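# Bimanual robot stuffs pillow fully into pillowcase

## Task

Get the pillow inside the pillowcase so that no part of it reaches the open end or sticks out beyond it, with pillow and case both resting on the table (slight overhang past the table edge is acceptable). The result must hold without the robot supporting it, and the grippers must release and back away at the end.

## Robot and tools

ROBOT: Two arms, left_arm and right_arm, each ending in a parallel two-finger gripper. The fingers point along the gripper's own +z axis and close along its y axis. The reported gripper position is the spot between the finger pads, roughly 1 cm short of the fingertips.

SCENE FRAME: Result lines report each gripper as end_effector_position (metres) and end_effector_quat_wxyz in one shared frame. Origin sits on the table surface midway between the arms; +z is up, +x reaches out across the table, and left_arm is the one on the +y side. The names left and right do not refer to sides of any camera image. Printed positions may be somewhat off, worse when the arm is stretched far.

ROW FORMAT (used by execute_actions and move): a single row of 14 numbers, each in [-1, 1], covering both arms even if only one moves. Order: left_arm dx, dy, dz, rx, ry, rz, opening, then right_arm dx, dy, dz, rx, ry, rz, opening. The six motion numbers are an offset, not a pose: a target displacement expressed in that gripper's own axes, measured from the gripper's pose at the start of the action (for a call's first action, the last pose reported in this scene). Scale: 1.0 equals 0.6 m for dx, dy, dz and 180 degrees for rotation; rx, ry, rz form one rotation vector. Opening is absolute, not an offset: +1 is fully open (0.094 m), -1 is closed.

execute_actions(actions): a list of actions run in sequence. Each action is a table of up to 15 rows; each row lasts one control step of 1/30 s, and if fewer than 15 rows are given the last one is repeated to fill 15 steps. Every row is relative to the action's start pose, not to the row before. An empty list just returns state and images. Per step, the commanded pose is clipped to within 70 mm and 16 degrees of the measured pose, so a large offset may need several actions; after an action the arm continues at most to its last clipped pose. Joint friction can leave the gripper up to about 31 mm short, so very small commands may not move it.

move(target, speed, blocking): target is one 14-number row as above, offsets measured from the pose in the latest result that showed one. Each gripper travels a straight line toward its target and both arrive together, over 0.5 to 10 s (cut off at 10 s). speed is top path speed in m/s, 0.002 to 0.5, default 0.25; rotation is capped at twice that in rad/s. Opening is applied when the move starts. Paths ignore obstacles and the other arm; grippers lag, drift, and may overshoot speed near full reach. Faster contact hits harder, and aiming beyond the contact point pushes harder. With blocking=false you get a result after 0.5 s while motion continues; until a result shows the move ended, other moves and action rows are refused, so use wait(0) or stop. The result adds a move: line giving the ending (done, off_target, moving, held, fault), which limits applied (paced = sent pose clipped; held = a check blocked some steps, after which the arm may speed up), and each gripper's remaining distance to its target. If only one arm is named, the other finished.

wait(seconds): 0 to 10 s; arms keep their last command and a running move continues; returns early when that move ends. stop(): brakes a running move; needs braking distance, fingers keep moving. zoom_image(camera, region): region is [x0, y0, x1, y1] in pixels of the latest full image, top-left origin, at most 504 by 504. finished_scene(scene): pass the current scene number; irreversible, grades the task.

CAMERAS: cam_high, cam_low, cam_left_wrist, cam_right_wrist, all 504x504, returned in that order.

RESULT LINES: a state line per arm; Hand target lines showing where the controller is now driving each gripper; Joint positions (last value = measured finger gap in metres) and joint torques (total drive output with per-arm offsets, scale and noise, so not a clean load reading); grip_measured on the command scale (each gripper off by up to about 1 mm); pose unreachable means a clearance check altered or blocked that arm's command; FAULT or OVER-TEMPERATURE FAULT means an arm stopped; MOTOR HOT warns from 75 C.

Joint limits (rad, base to gripper): waist -2.618 to 3.054, shoulder 0 to 3.142, elbow 0 to 3.142, wrist pitch -1.571 to 1.571, wrist yaw -1.571 to 1.571, wrist roll -2.094 to 2.094. Elbows stop just before full extension; position is favoured over orientation when both cannot be met.

GRIPPING: fingers go to where grip_measured reads the commanded value (except near the ends). To hold something, command roughly 0.03 below grip_measured; a smaller margin holds more gently. Pad force tops out around 50 to 62 N, less on thin items under about 2 mm.

HOLDING STILL: for an arm meant to stay put, send the offset back to its desired pose in the first call of a reply and zeros after, always with its intended opening. The robot keeps executing the last command while you compose replies.

HEAT: a sustained load warms motors; 90 C halts that arm for 10 s, 100 C makes it go limp and drop.

AVOID: arms colliding or pushing on each other, dropping or slamming objects, slipping grips, hard impacts or heavy pressing, items sliding off the table, and leaving the pillow held only by the grippers at the end.

Each tool is called after ">>>" in YAML: its name, and indented under it one key for each argument.

## Session

>>> execute_actions:
  actions: []

Scene clock: 0.00 s.
left_arm: end_effector_position=(+0.4978, +0.6253, +0.2799) grip_measured=+1.000 end_effector_quat_wxyz=(+0.638, -0.593, +0.393, +0.295) | right_arm: end_effector_position=(+0.3423, -0.1641, +0.2750) grip_measured=+1.000 end_effector_quat_wxyz=(+0.390, +0.179, +0.681, +0.593)
Joint positions: left_arm=[ 0.115  2.068  1.584  0.45  -1.177 -0.585  0.094] | right_arm=[ 0.097  1.21   0.615  0.605 -0.557  1.251  0.094]
Joint velocities: left_arm=[ 0.002  0.017  0.012  0.022 -0.051 -0.022  0.   ] | right_arm=[-0.007 -0.002  0.002 -0.066  0.037 -0.022  0.   ]
Joint torques (N m, as the arm reports them, + toward a larger angle): no reading
Motor temperatures (°C, as the motors report them): left_arm=[20 21 20 23 18 19] | right_arm=[17 26 21 21 20 18]
Hand target (left_arm): +0.498, +0.625, +0.280; +0.638, -0.593, +0.393, +0.295
Hand target (right_arm): +0.342, -0.164, +0.275; +0.390, +0.179, +0.681, +0.593

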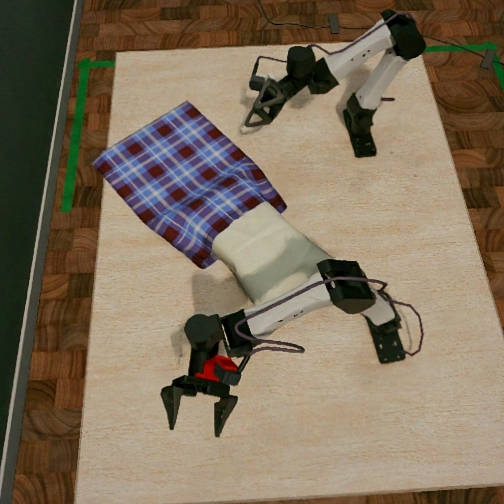

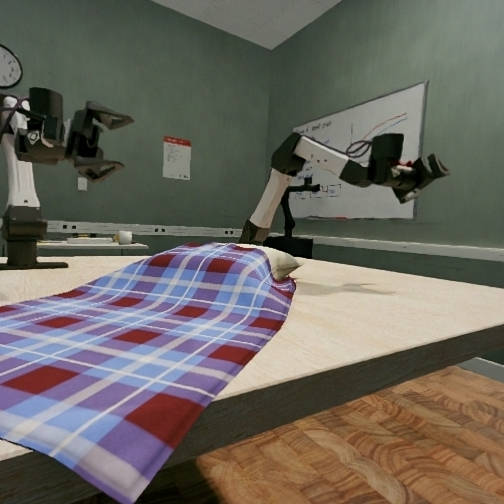

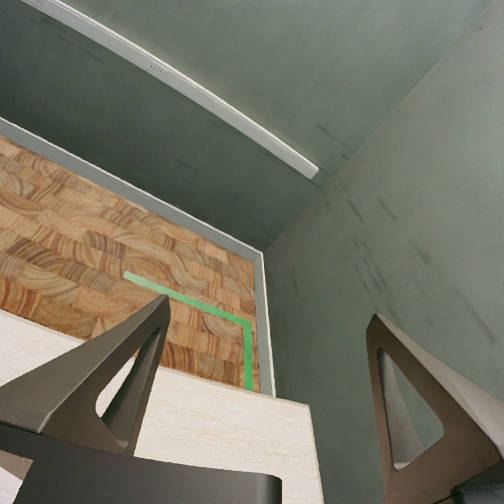

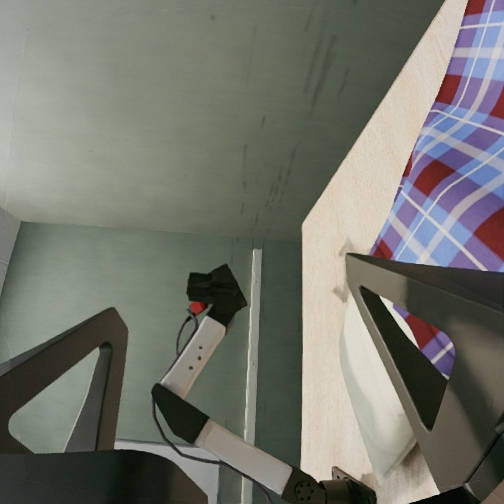

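>>> move:
  target: [0.043,0.518,-0.677,0.21,0.621,0.094,0.3,0.263,-0.168,0.242,0.4,0.378,-0.381,0]

Scene clock: 20.50 s.
left_arm: end_effector_position=(+0.1923, +0.2595, +0.1067) grip_measured=+0.302 end_effector_quat_wxyz=(+0.135, -0.324, +0.865, -0.358) | right_arm: end_effector_position=(+0.3701, +0.0171, +0.1304) grip_measured=+0.001 end_effector_quat_wxyz=(+0.159, -0.354, +0.912, -0.133)
Joint positions: left_arm=[-0.056  0.607  0.477 -0.899  0.598 -0.818  0.061] | right_arm=[ 0.76   2.557  2.73  -1.571  0.382  0.065  0.047]
Joint velocities: left_arm=[ 0.012 -0.002 -0.022  0.022  0.081 -0.007  0.   ] | right_arm=[ 0.012 -0.007  0.007  0.022  0.051 -0.007 -0.001]
Joint torques (N m, as the arm reports them, + toward a larger angle): left_arm=[-0.9  -0.66  6.76  1.11  0.35  0.07] | right_arm=[  0.63 -14.95   8.31   0.74   0.29  -0.17]
Motor temperatures (°C, as the motors report them): left_arm=[20 26 22 26 18 19] | right_arm=[17 26 24 25 20 18]
Hand target (left_arm): +0.189, +0.257, +0.104; +0.131, -0.318, +0.866, -0.362
Hand target (right_arm): +0.370, +0.020, +0.136; +0.167, -0.360, +0.908, -0.136
Off the commanded pose (left_arm): 0.008 m, 1 deg.
Off the commanded pose (right_arm): 0.005 m, 12 deg.
joint sent to its limit (right arm) — the command would take joint 4 (wrist pitch) past its lower limit, so that joint was sent only as far as its limit.
move: off_target (right_arm)

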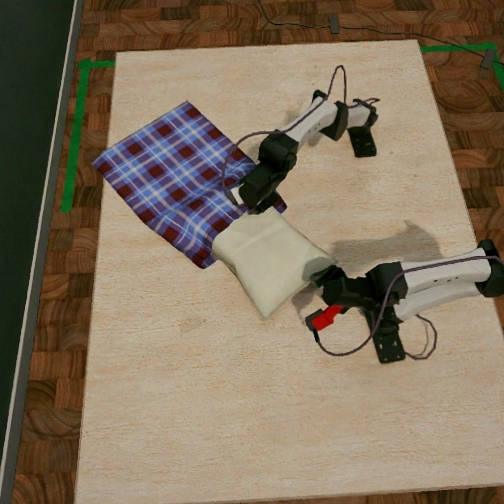

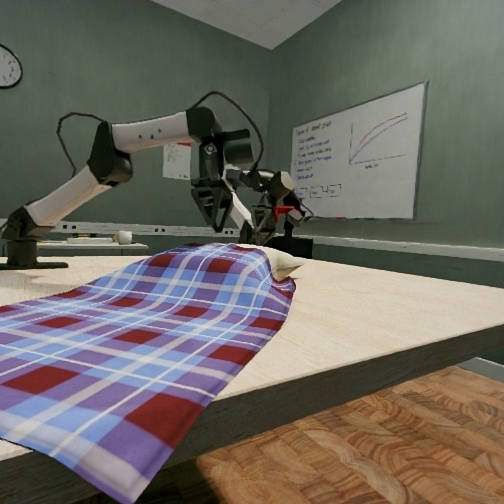

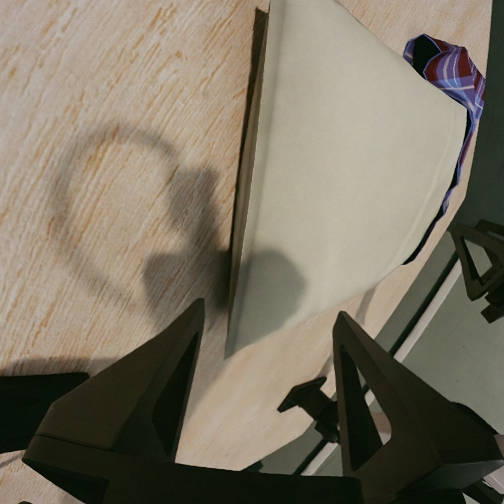

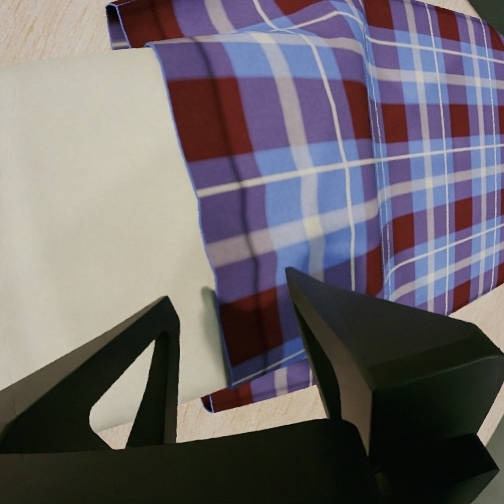

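>>> move:
  target: [-0.02,0.075,0.075,0.04,0,0,0.3,-0.03,0,0.05,0,-0.05,0,0]
  speed: 0.1

>>> move:
  target: [0,-0.05,0.07,0,0,0,0.3,0.01,0,0.045,0,0,0,0]
  speed: 0.08

Scene clock: 28.13 s.
left_arm: end_effector_position=(+0.2014, +0.2695, +0.0471) grip_measured=+0.302 end_effector_quat_wxyz=(+0.159, -0.317, +0.841, -0.409) | right_arm: end_effector_position=(+0.3897, +0.0291, +0.0978) grip_measured=+0.001 end_effector_quat_wxyz=(+0.219, -0.365, +0.898, -0.111)
Joint positions: left_arm=[ 0.153  0.668  0.189 -0.582  0.788 -0.659  0.061] | right_arm=[ 0.748  2.369  2.213 -1.094  0.385 -0.008  0.047]
Joint velocities: left_arm=[ 0.002  0.002 -0.007 -0.022 -0.051 -0.007  0.   ] | right_arm=[ 0.007 -0.002 -0.022  0.007  0.007  0.037 -0.   ]
Joint torques (N m, as the arm reports them, + toward a larger angle): left_arm=[-0.01  1.36  6.59  1.23  0.43  0.13] | right_arm=[ -0.66 -17.98   5.3    1.31   0.14  -0.17]
Motor temperatures (°C, as the motors report them): left_arm=[20 25 23 26 18 19] | right_arm=[17 30 25 24 20 18]
Hand target (left_arm): +0.200, +0.268, +0.043; +0.155, -0.315, +0.841, -0.412
Hand target (right_arm): +0.394, +0.026, +0.106; +0.229, -0.362, +0.898, -0.105
Off the commanded pose (left_arm): 0.004 m, 1 deg.
Off the commanded pose (right_arm): 0.010 m, 1 deg.
move: done

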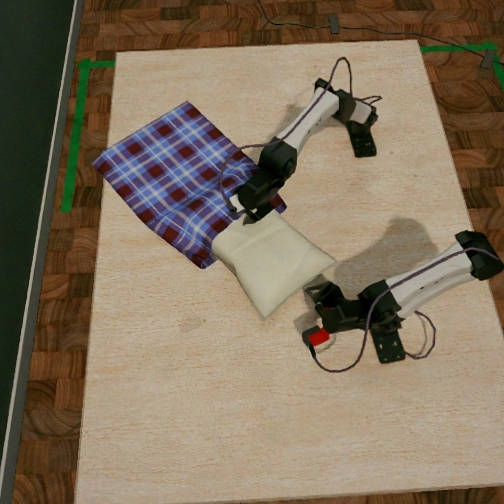

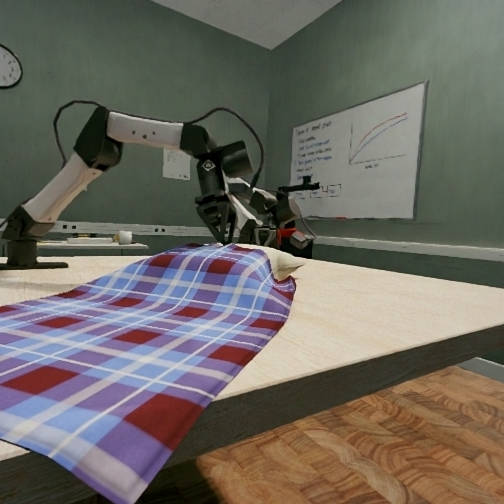

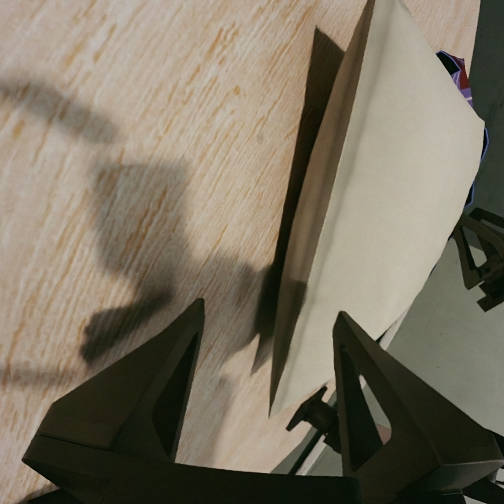

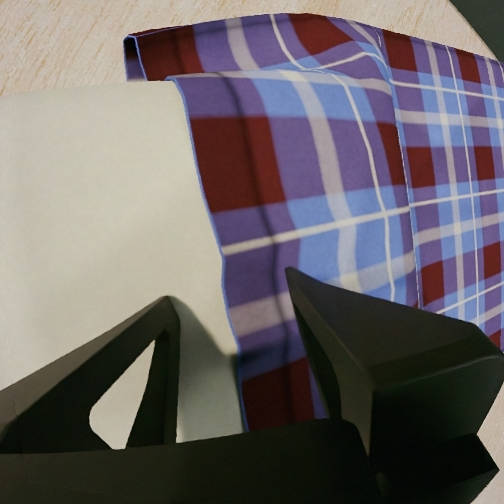

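Scene clock: 29.57 s.
left_arm: end_effector_position=(+0.2378, +0.2313, +0.0518) grip_measured=+0.302 end_effector_quat_wxyz=(+0.164, -0.313, +0.840, -0.412) | right_arm: end_effector_position=(+0.3960, +0.0314, +0.0839) grip_measured=+0.001 end_effector_quat_wxyz=(+0.229, -0.364, +0.897, -0.107)
Joint positions: left_arm=[-0.221  0.837  0.189 -0.156  0.566 -1.042  0.061] | right_arm=[ 0.743  2.369  2.15  -1.006  0.384 -0.017  0.047]
Joint velocities: left_arm=[-0.012 -0.002  0.002  0.022  0.022 -0.022 -0.   ] | right_arm=[-0.002 -0.007  0.012  0.037 -0.051  0.037 -0.   ]
Joint torques (N m, as the arm reports them, + toward a larger angle): left_arm=[-0.9   0.18  6.21  1.53  0.13 -0.01] | right_arm=[ -0.88 -14.68   4.95   1.31   0.13  -0.18]
Motor temperatures (°C, as the motors report them): left_arm=[20 24 23 26 18 19] | right_arm=[17 30 25 24 20 18]
Hand target (left_arm): +0.235, +0.231, +0.044; +0.158, -0.317, +0.842, -0.408
Hand target (right_arm): +0.398, +0.024, +0.072; +0.219, -0.365, +0.898, -0.110
Off the commanded pose (left_arm): 0.007 m, 1 deg.
Off the commanded pose (right_arm): 0.014 m, 1 deg.
move: off_target (right_arm)

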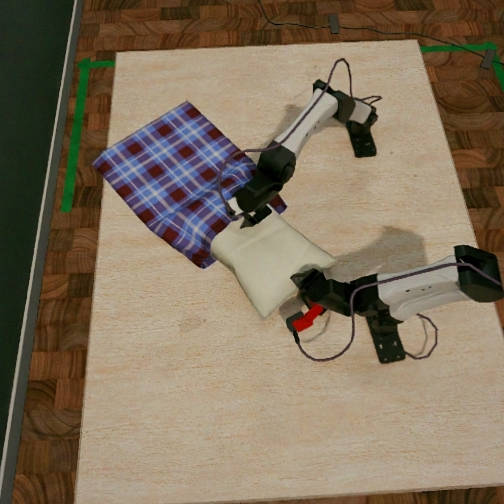

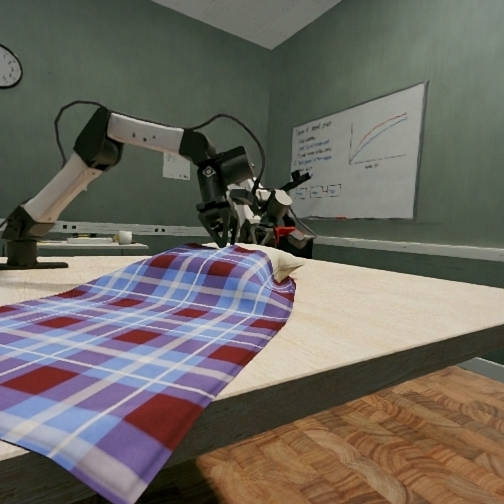

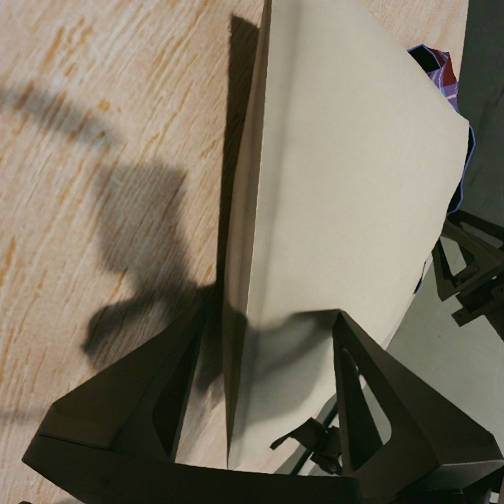

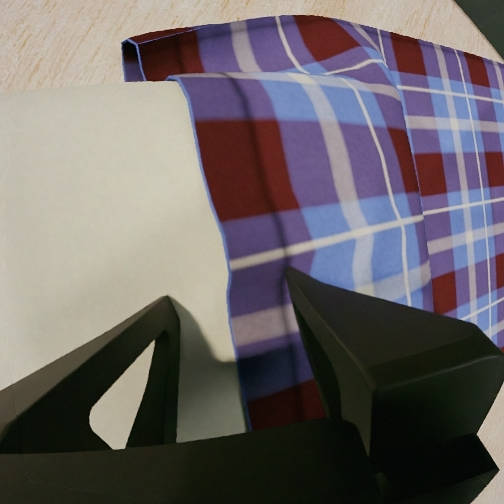

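>>> move:
  target: [0,0.005,0.04,0,0,0,0.3,0.01,-0.035,0.04,0,0,0,0]
  speed: 0.05

>>> move:
  target: [0,0,0,0,0,0,-1,0,-0.01,0.015,0,0,0,-1]

>>> move:
  target: [0,-0.14,0.1,0.04,0,0,-1,-0.04,-0.02,-0.12,-0.15,-0.05,0,-1]
  speed: 0.1

Scene clock: 39.27 s.
left_arm: end_effector_position=(+0.2515, +0.2195, +0.0401) grip_measured=+0.302 end_effector_quat_wxyz=(+0.167, -0.311, +0.839, -0.414) | right_arm: end_effector_position=(+0.4162, +0.0230, +0.0779) grip_measured=+0.001 end_effector_quat_wxyz=(+0.243, -0.361, +0.895, -0.099)
Joint positions: left_arm=[-0.294  1.004  0.169  0.071  0.515 -1.102  0.061] | right_arm=[ 0.7    2.369  2.115 -0.924  0.365 -0.062  0.047]
Joint velocities: left_arm=[ 0.007 -0.002 -0.007 -0.051 -0.051  0.022 -0.001] | right_arm=[ 0.007 -0.002 -0.012  0.066 -0.022 -0.022  0.   ]
Joint torques (N m, as the arm reports them, + toward a larger angle): left_arm=[-0.88 -0.62  6.07  1.6   0.13  0.  ] | right_arm=[ -0.94 -15.69   4.69   1.3    0.14  -0.18]
Motor temperatures (°C, as the motors report them): left_arm=[20 23 23 27 18 19] | right_arm=[17 33 25 24 20 18]
Hand target (left_arm): +0.249, +0.219, +0.035; +0.163, -0.313, +0.840, -0.411
Hand target (right_arm): +0.416, +0.012, +0.068; +0.228, -0.363, +0.897, -0.106
Off the commanded pose (left_arm): 0.006 m, 1 deg.
Off the commanded pose (right_arm): 0.015 m, 2 deg.
move: off_target (right_arm)

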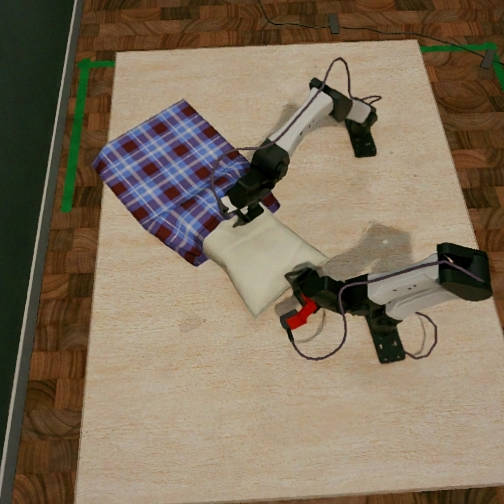

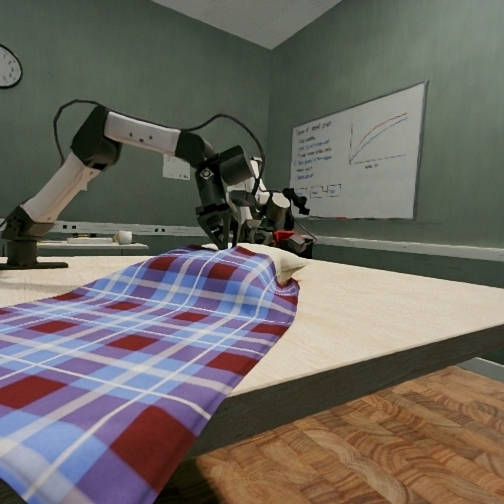

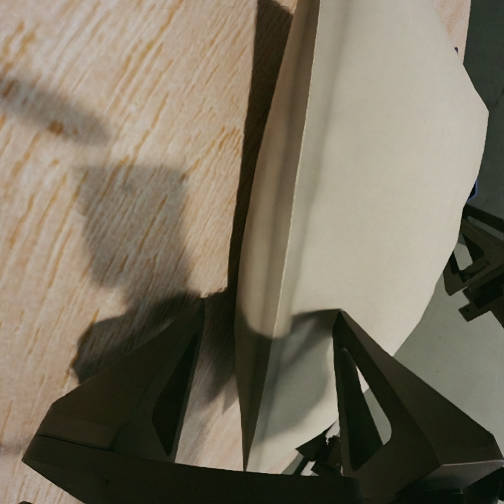

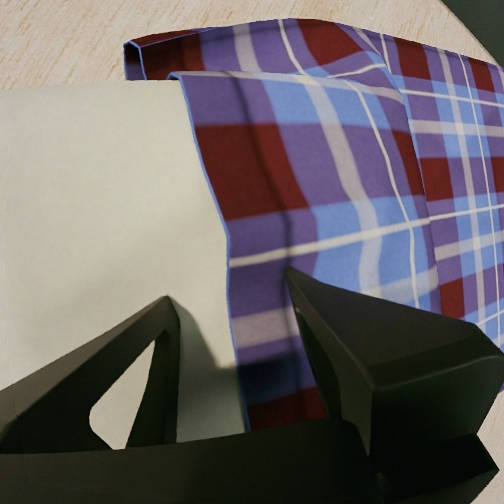

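Scene clock: 39.97 s.
left_arm: end_effector_position=(+0.2515, +0.2195, +0.0401) grip_measured=-0.991 end_effector_quat_wxyz=(+0.167, -0.311, +0.839, -0.414) | right_arm: end_effector_position=(+0.4164, +0.0244, +0.0781) grip_measured=-0.989 end_effector_quat_wxyz=(+0.244, -0.364, +0.894, -0.097)
Joint positions: left_arm=[-0.294  1.004  0.169  0.071  0.515 -1.102  0.   ] | right_arm=[ 0.7    2.369  2.115 -0.919  0.361 -0.068  0.001]
Joint velocities: left_arm=[ 0.012 -0.012  0.002  0.051  0.081 -0.066  0.   ] | right_arm=[ 0.012 -0.007 -0.002  0.007 -0.051 -0.066 -0.002]
Joint torques (N m, as the arm reports them, + toward a larger angle): left_arm=[-0.1  -1.66  7.32  1.43  0.18  0.05] | right_arm=[ -1.17 -14.2    7.     1.41   0.11  -0.14]
Motor temperatures (°C, as the motors report them): left_arm=[20 23 23 27 18 19] | right_arm=[17 34 25 24 20 18]
Hand target (left_arm): +0.252, +0.219, +0.040; +0.167, -0.311, +0.839, -0.414
Hand target (right_arm): +0.424, +0.019, +0.072; +0.242, -0.361, +0.895, -0.099
Off the commanded pose (left_arm): 0.000 m, 0 deg.
Off the commanded pose (right_arm): 0.011 m, 0 deg.
move: off_target (right_arm)

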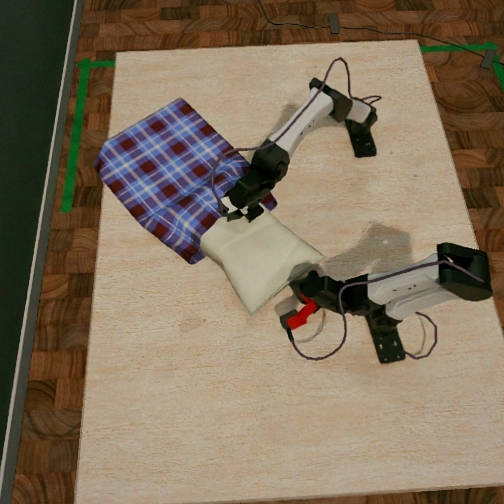

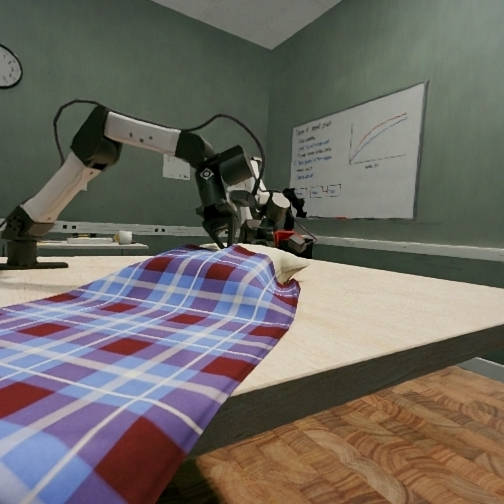

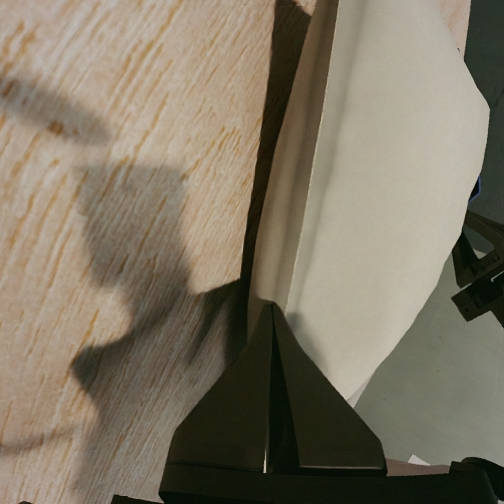

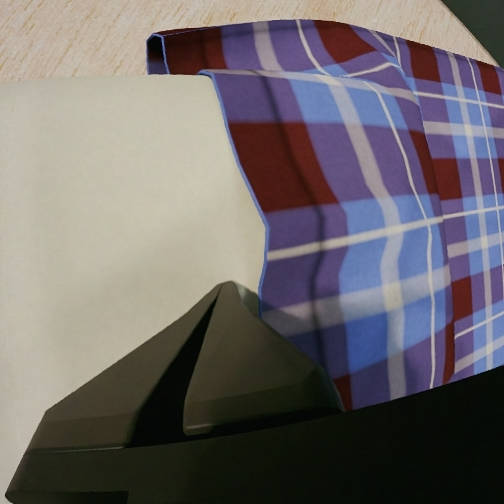

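Scene clock: 42.87 s.
left_arm: end_effector_position=(+0.3073, +0.1508, +0.0602) grip_measured=-0.991 end_effector_quat_wxyz=(+0.174, -0.305, +0.819, -0.453) | right_arm: end_effector_position=(+0.3953, +0.0298, +0.1218) grip_measured=-0.989 end_effector_quat_wxyz=(+0.191, -0.414, +0.879, +0.135)
Joint positions: left_arm=[-0.544  1.381  0.346  0.435  0.362 -1.322  0.   ] | right_arm=[ 0.565  2.259  2.115 -0.989 -0.183 -0.196  0.001]
Joint velocities: left_arm=[-0.007  0.012 -0.017  0.022  0.037  0.037 -0.001] | right_arm=[-0.012 -0.022  0.007 -0.066 -0.051 -0.051  0.002]
Joint torques (N m, as the arm reports them, + toward a larger angle): left_arm=[-0.91 -3.4   8.59  1.81  0.05  0.  ] | right_arm=[ -0.48 -17.5   10.02   1.29  -0.1   -0.19]
Motor temperatures (°C, as the motors report them): left_arm=[20 23 23 28 18 19] | right_arm=[17 35 25 24 20 18]
Hand target (left_arm): +0.316, +0.145, +0.070; +0.186, -0.299, +0.812, -0.465
Hand target (right_arm): +0.401, +0.031, +0.151; +0.221, -0.416, +0.870, +0.144
Off the commanded pose (left_arm): 0.015 m, 2 deg.
Off the commanded pose (right_arm): 0.032 m, 4 deg.
move: off_target (left_arm, right_arm)

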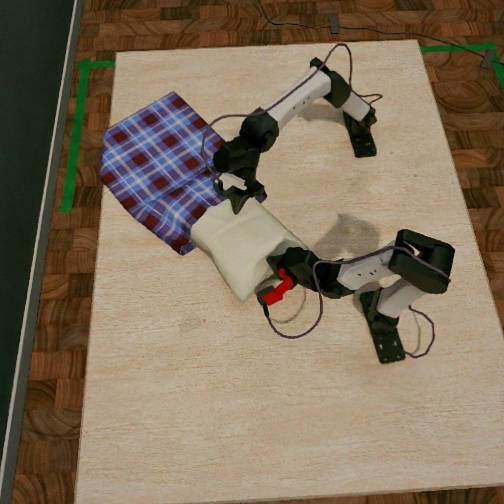

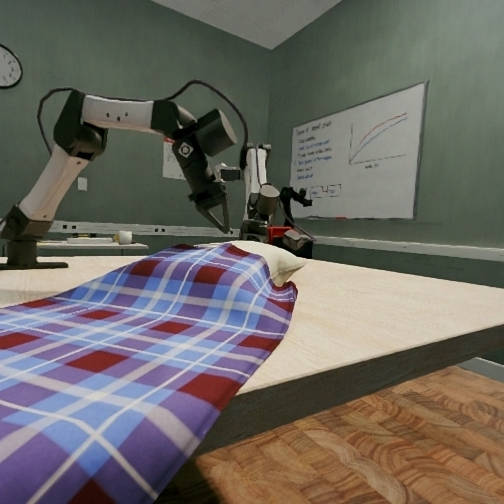

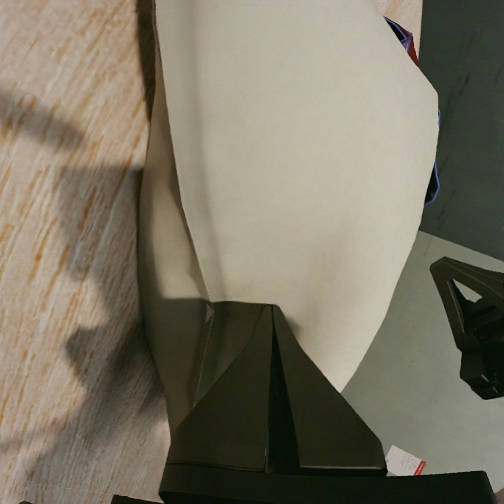

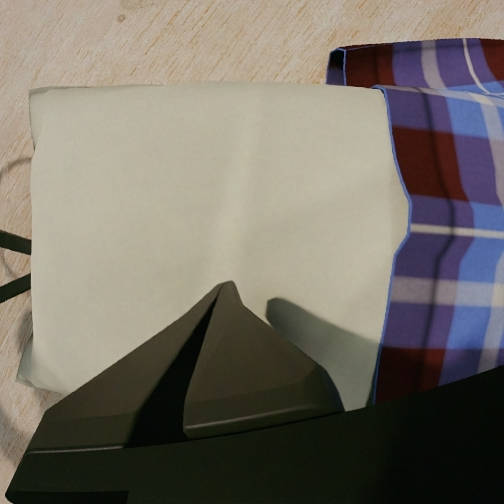

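>>> move:
  target: [0,0.08,-0.07,0,0,0,-1,0,-0.14,-0.04,0.13,0,0,0]
  speed: 0.15

>>> move:
  target: [0,0,0,0,0,0,0.3,0,0,0,0,0,0,0]

>>> move:
  target: [0,-0.055,0.09,0,0,0,0.3,0,0,0,0,0,0,0]
  speed: 0.08

>>> move:
  target: [0,0,0,0,0,0,-1,0,0,0,0,0,0,0]

Scene clock: 54.50 s.
left_arm: end_effector_position=(+0.2708, +0.1949, +0.0438) grip_measured=-0.991 end_effector_quat_wxyz=(+0.175, -0.307, +0.818, -0.454) | right_arm: end_effector_position=(+0.4512, -0.0260, +0.1282) grip_measured=-0.001 end_effector_quat_wxyz=(+0.257, -0.370, +0.892, -0.041)
Joint positions: left_arm=[-0.384  1.193  0.156  0.398  0.49  -1.225  0.   ] | right_arm=[ 0.538  2.259  2.115 -0.932  0.188 -0.217  0.047]
Joint velocities: left_arm=[-0.007 -0.002 -0.002 -0.007  0.037 -0.037 -0.   ] | right_arm=[-0.017 -0.002 -0.002 -0.051 -0.007  0.037  0.   ]
Joint torques (N m, as the arm reports them, + toward a larger angle): left_arm=[ 0.69 -3.85  5.49  1.5   0.22  0.16] | right_arm=[ -0.51 -17.05   5.48   1.67   0.14  -0.15]
Motor temperatures (°C, as the motors report them): left_arm=[20 23 24 29 18 19] | right_arm=[17 40 27 24 20 18]
Hand target (left_arm): +0.267, +0.197, +0.042; +0.175, -0.305, +0.819, -0.454
Hand target (right_arm): +0.455, -0.032, +0.136; +0.270, -0.366, +0.889, -0.046
Off the commanded pose (left_arm): 0.005 m, 0 deg.
Off the commanded pose (right_arm): 0.011 m, 2 deg.
move: off_target (right_arm)

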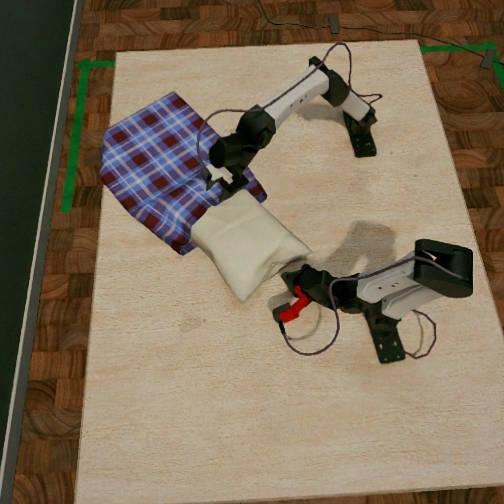

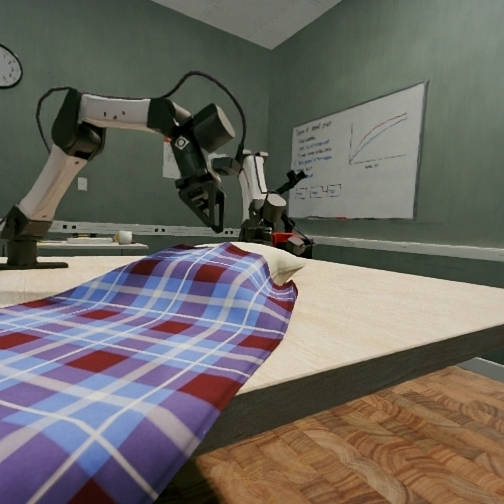

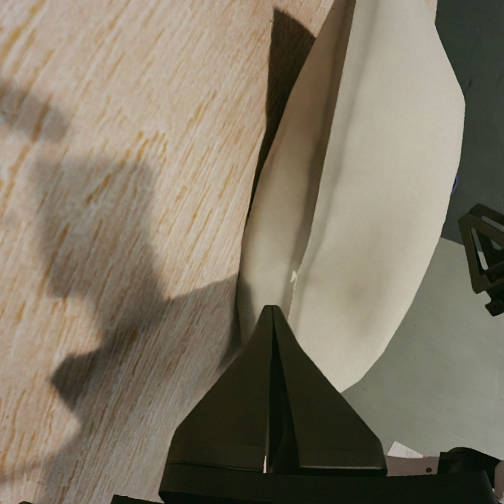

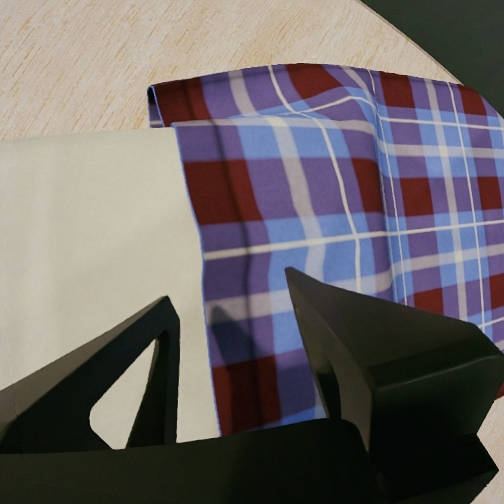

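Scene clock: 55.00 s.
left_arm: end_effector_position=(+0.2708, +0.1949, +0.0438) grip_measured=+0.298 end_effector_quat_wxyz=(+0.175, -0.307, +0.818, -0.454) | right_arm: end_effector_position=(+0.4512, -0.0260, +0.1282) grip_measured=-0.001 end_effector_quat_wxyz=(+0.257, -0.370, +0.892, -0.041)
Joint positions: left_arm=[-0.384  1.193  0.156  0.398  0.49  -1.225  0.061] | right_arm=[ 0.538  2.259  2.115 -0.932  0.188 -0.217  0.047]
Joint velocities: left_arm=[-0.012  0.007 -0.007  0.095 -0.037 -0.022 -0.001] | right_arm=[ 0.007 -0.002 -0.012 -0.037  0.007 -0.066 -0.001]
Joint torques (N m, as the arm reports them, + toward a larger angle): left_arm=[-0.1  -2.59  6.63  1.55  0.15  0.06] | right_arm=[  0.22 -14.77   7.09   1.44   0.1   -0.08]
Motor temperatures (°C, as the motors report them): left_arm=[20 23 24 29 18 19] | right_arm=[17 40 27 24 20 18]
Hand target (left_arm): +0.271, +0.195, +0.044; +0.175, -0.307, +0.818, -0.454
Hand target (right_arm): +0.451, -0.026, +0.128; +0.257, -0.370, +0.892, -0.041
Off the commanded pose (left_arm): 0.000 m, 0 deg.
Off the commanded pose (right_arm): 0.000 m, 0 deg.
move: done

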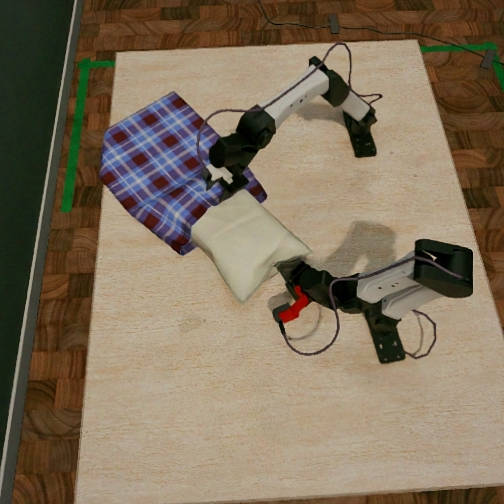

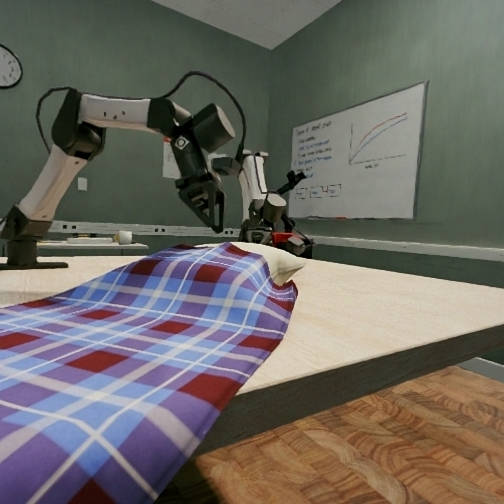

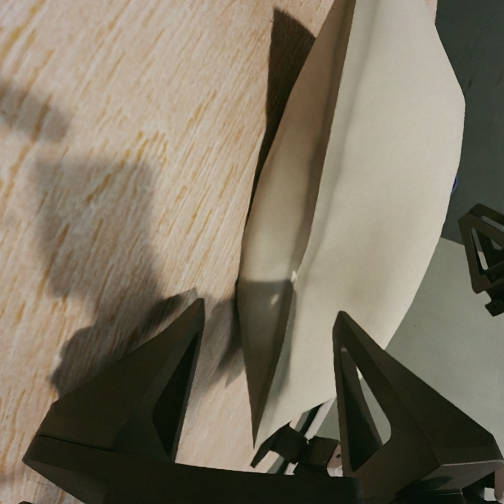

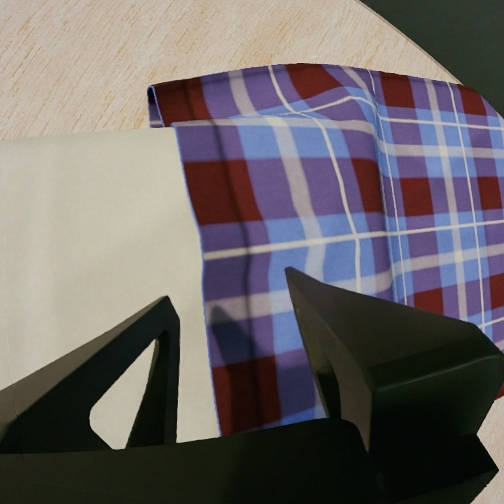

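Scene clock: 56.20 s.
left_arm: end_effector_position=(+0.3042, +0.1528, +0.0351) grip_measured=+0.298 end_effector_quat_wxyz=(+0.165, -0.310, +0.824, -0.444) | right_arm: end_effector_position=(+0.4512, -0.0260, +0.1282) grip_measured=-0.001 end_effector_quat_wxyz=(+0.257, -0.370, +0.892, -0.041)
Joint positions: left_arm=[-0.541  1.486  0.31   0.545  0.365 -1.321  0.061] | right_arm=[ 0.538  2.259  2.115 -0.932  0.188 -0.217  0.047]
Joint velocities: left_arm=[ 0.002  0.002 -0.002  0.022 -0.007 -0.066  0.   ] | right_arm=[ 0.017  0.007 -0.002 -0.022 -0.066  0.022 -0.001]
Joint torques (N m, as the arm reports them, + toward a larger angle): left_arm=[-0.92 -3.64  7.74  1.77  0.06  0.01] | right_arm=[  0.04 -14.71   7.17   1.46   0.09  -0.09]
Motor temperatures (°C, as the motors report them): left_arm=[20 23 24 30 18 19] | right_arm=[17 40 27 24 20 18]
Hand target (left_arm): +0.312, +0.148, +0.043; +0.175, -0.307, +0.818, -0.454
Hand target (right_arm): +0.451, -0.026, +0.128; +0.257, -0.370, +0.892, -0.041
Off the commanded pose (left_arm): 0.013 m, 2 deg.
Off the commanded pose (right_arm): 0.000 m, 0 deg.
move: off_target (left_arm)

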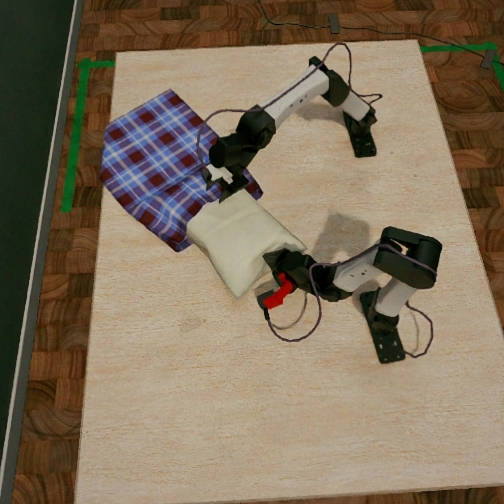

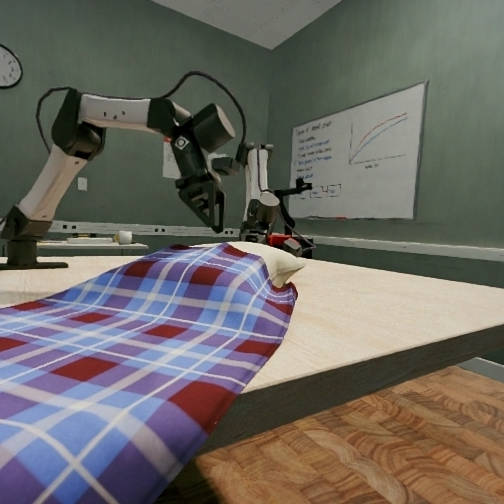

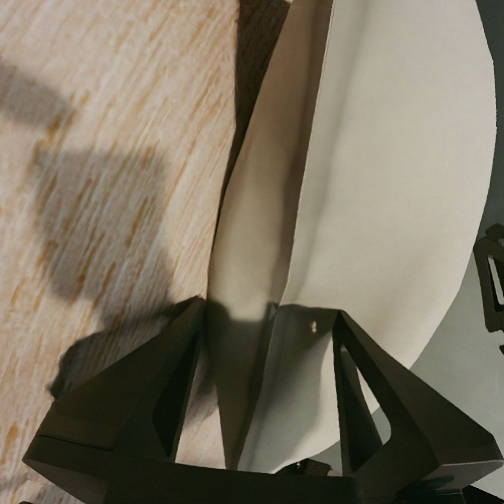

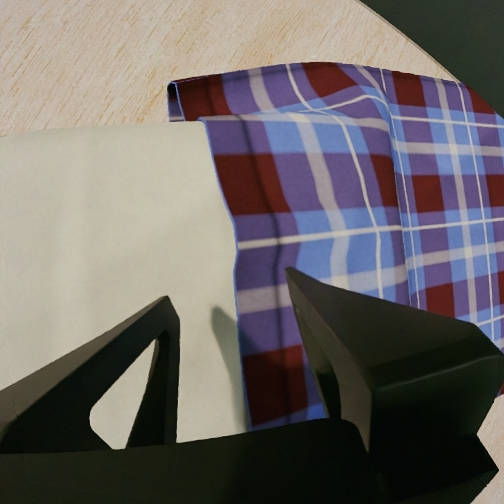

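Scene clock: 56.70 s.
left_arm: end_effector_position=(+0.3042, +0.1528, +0.0351) grip_measured=-0.991 end_effector_quat_wxyz=(+0.165, -0.310, +0.824, -0.444) | right_arm: end_effector_position=(+0.4512, -0.0260, +0.1282) grip_measured=-0.001 end_effector_quat_wxyz=(+0.257, -0.370, +0.892, -0.041)
Joint positions: left_arm=[-0.541  1.486  0.31   0.545  0.365 -1.321  0.   ] | right_arm=[ 0.538  2.259  2.115 -0.932  0.188 -0.217  0.047]
Joint velocities: left_arm=[-0.007 -0.012  0.012  0.037  0.066 -0.066  0.   ] | right_arm=[ 0.002  0.002  0.012 -0.022  0.007  0.007 -0.   ]
Joint torques (N m, as the arm reports them, + toward a larger angle): left_arm=[-0.11 -4.62  5.97  1.56  0.11  0.06] | right_arm=[  0.08 -14.65   7.14   1.44   0.08  -0.02]
Motor temperatures (°C, as the motors report them): left_arm=[20 23 24 30 18 19] | right_arm=[17 40 27 24 20 18]
Hand target (left_arm): +0.304, +0.153, +0.035; +0.164, -0.310, +0.824, -0.444
Hand target (right_arm): +0.451, -0.026, +0.128; +0.257, -0.370, +0.892, -0.041
Off the commanded pose (left_arm): 0.000 m, 0 deg.
Off the commanded pose (right_arm): 0.000 m, 0 deg.
move: done

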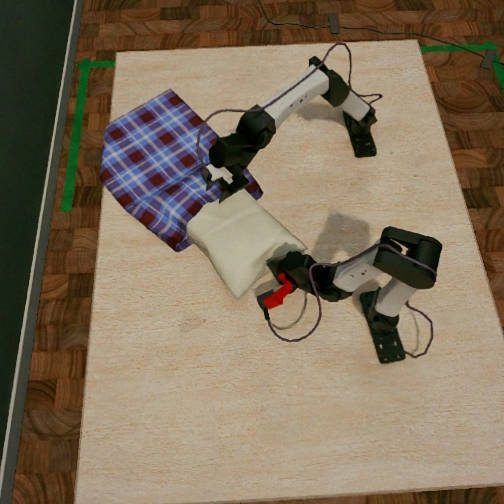

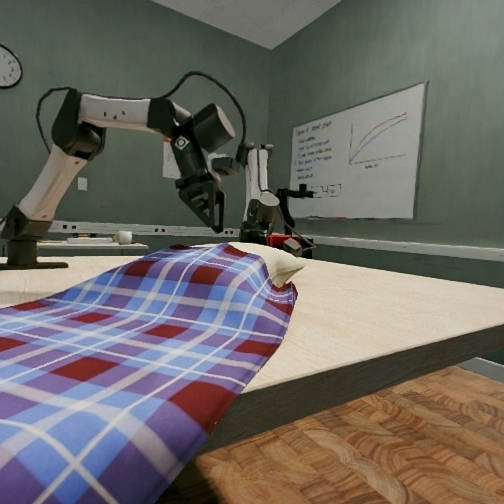

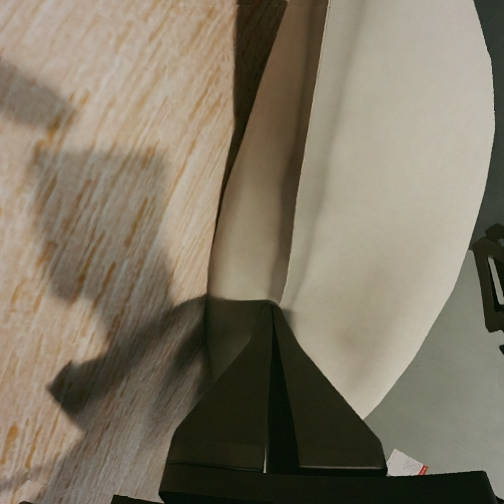

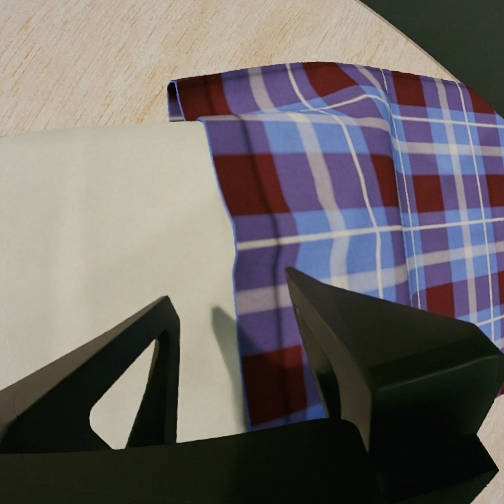

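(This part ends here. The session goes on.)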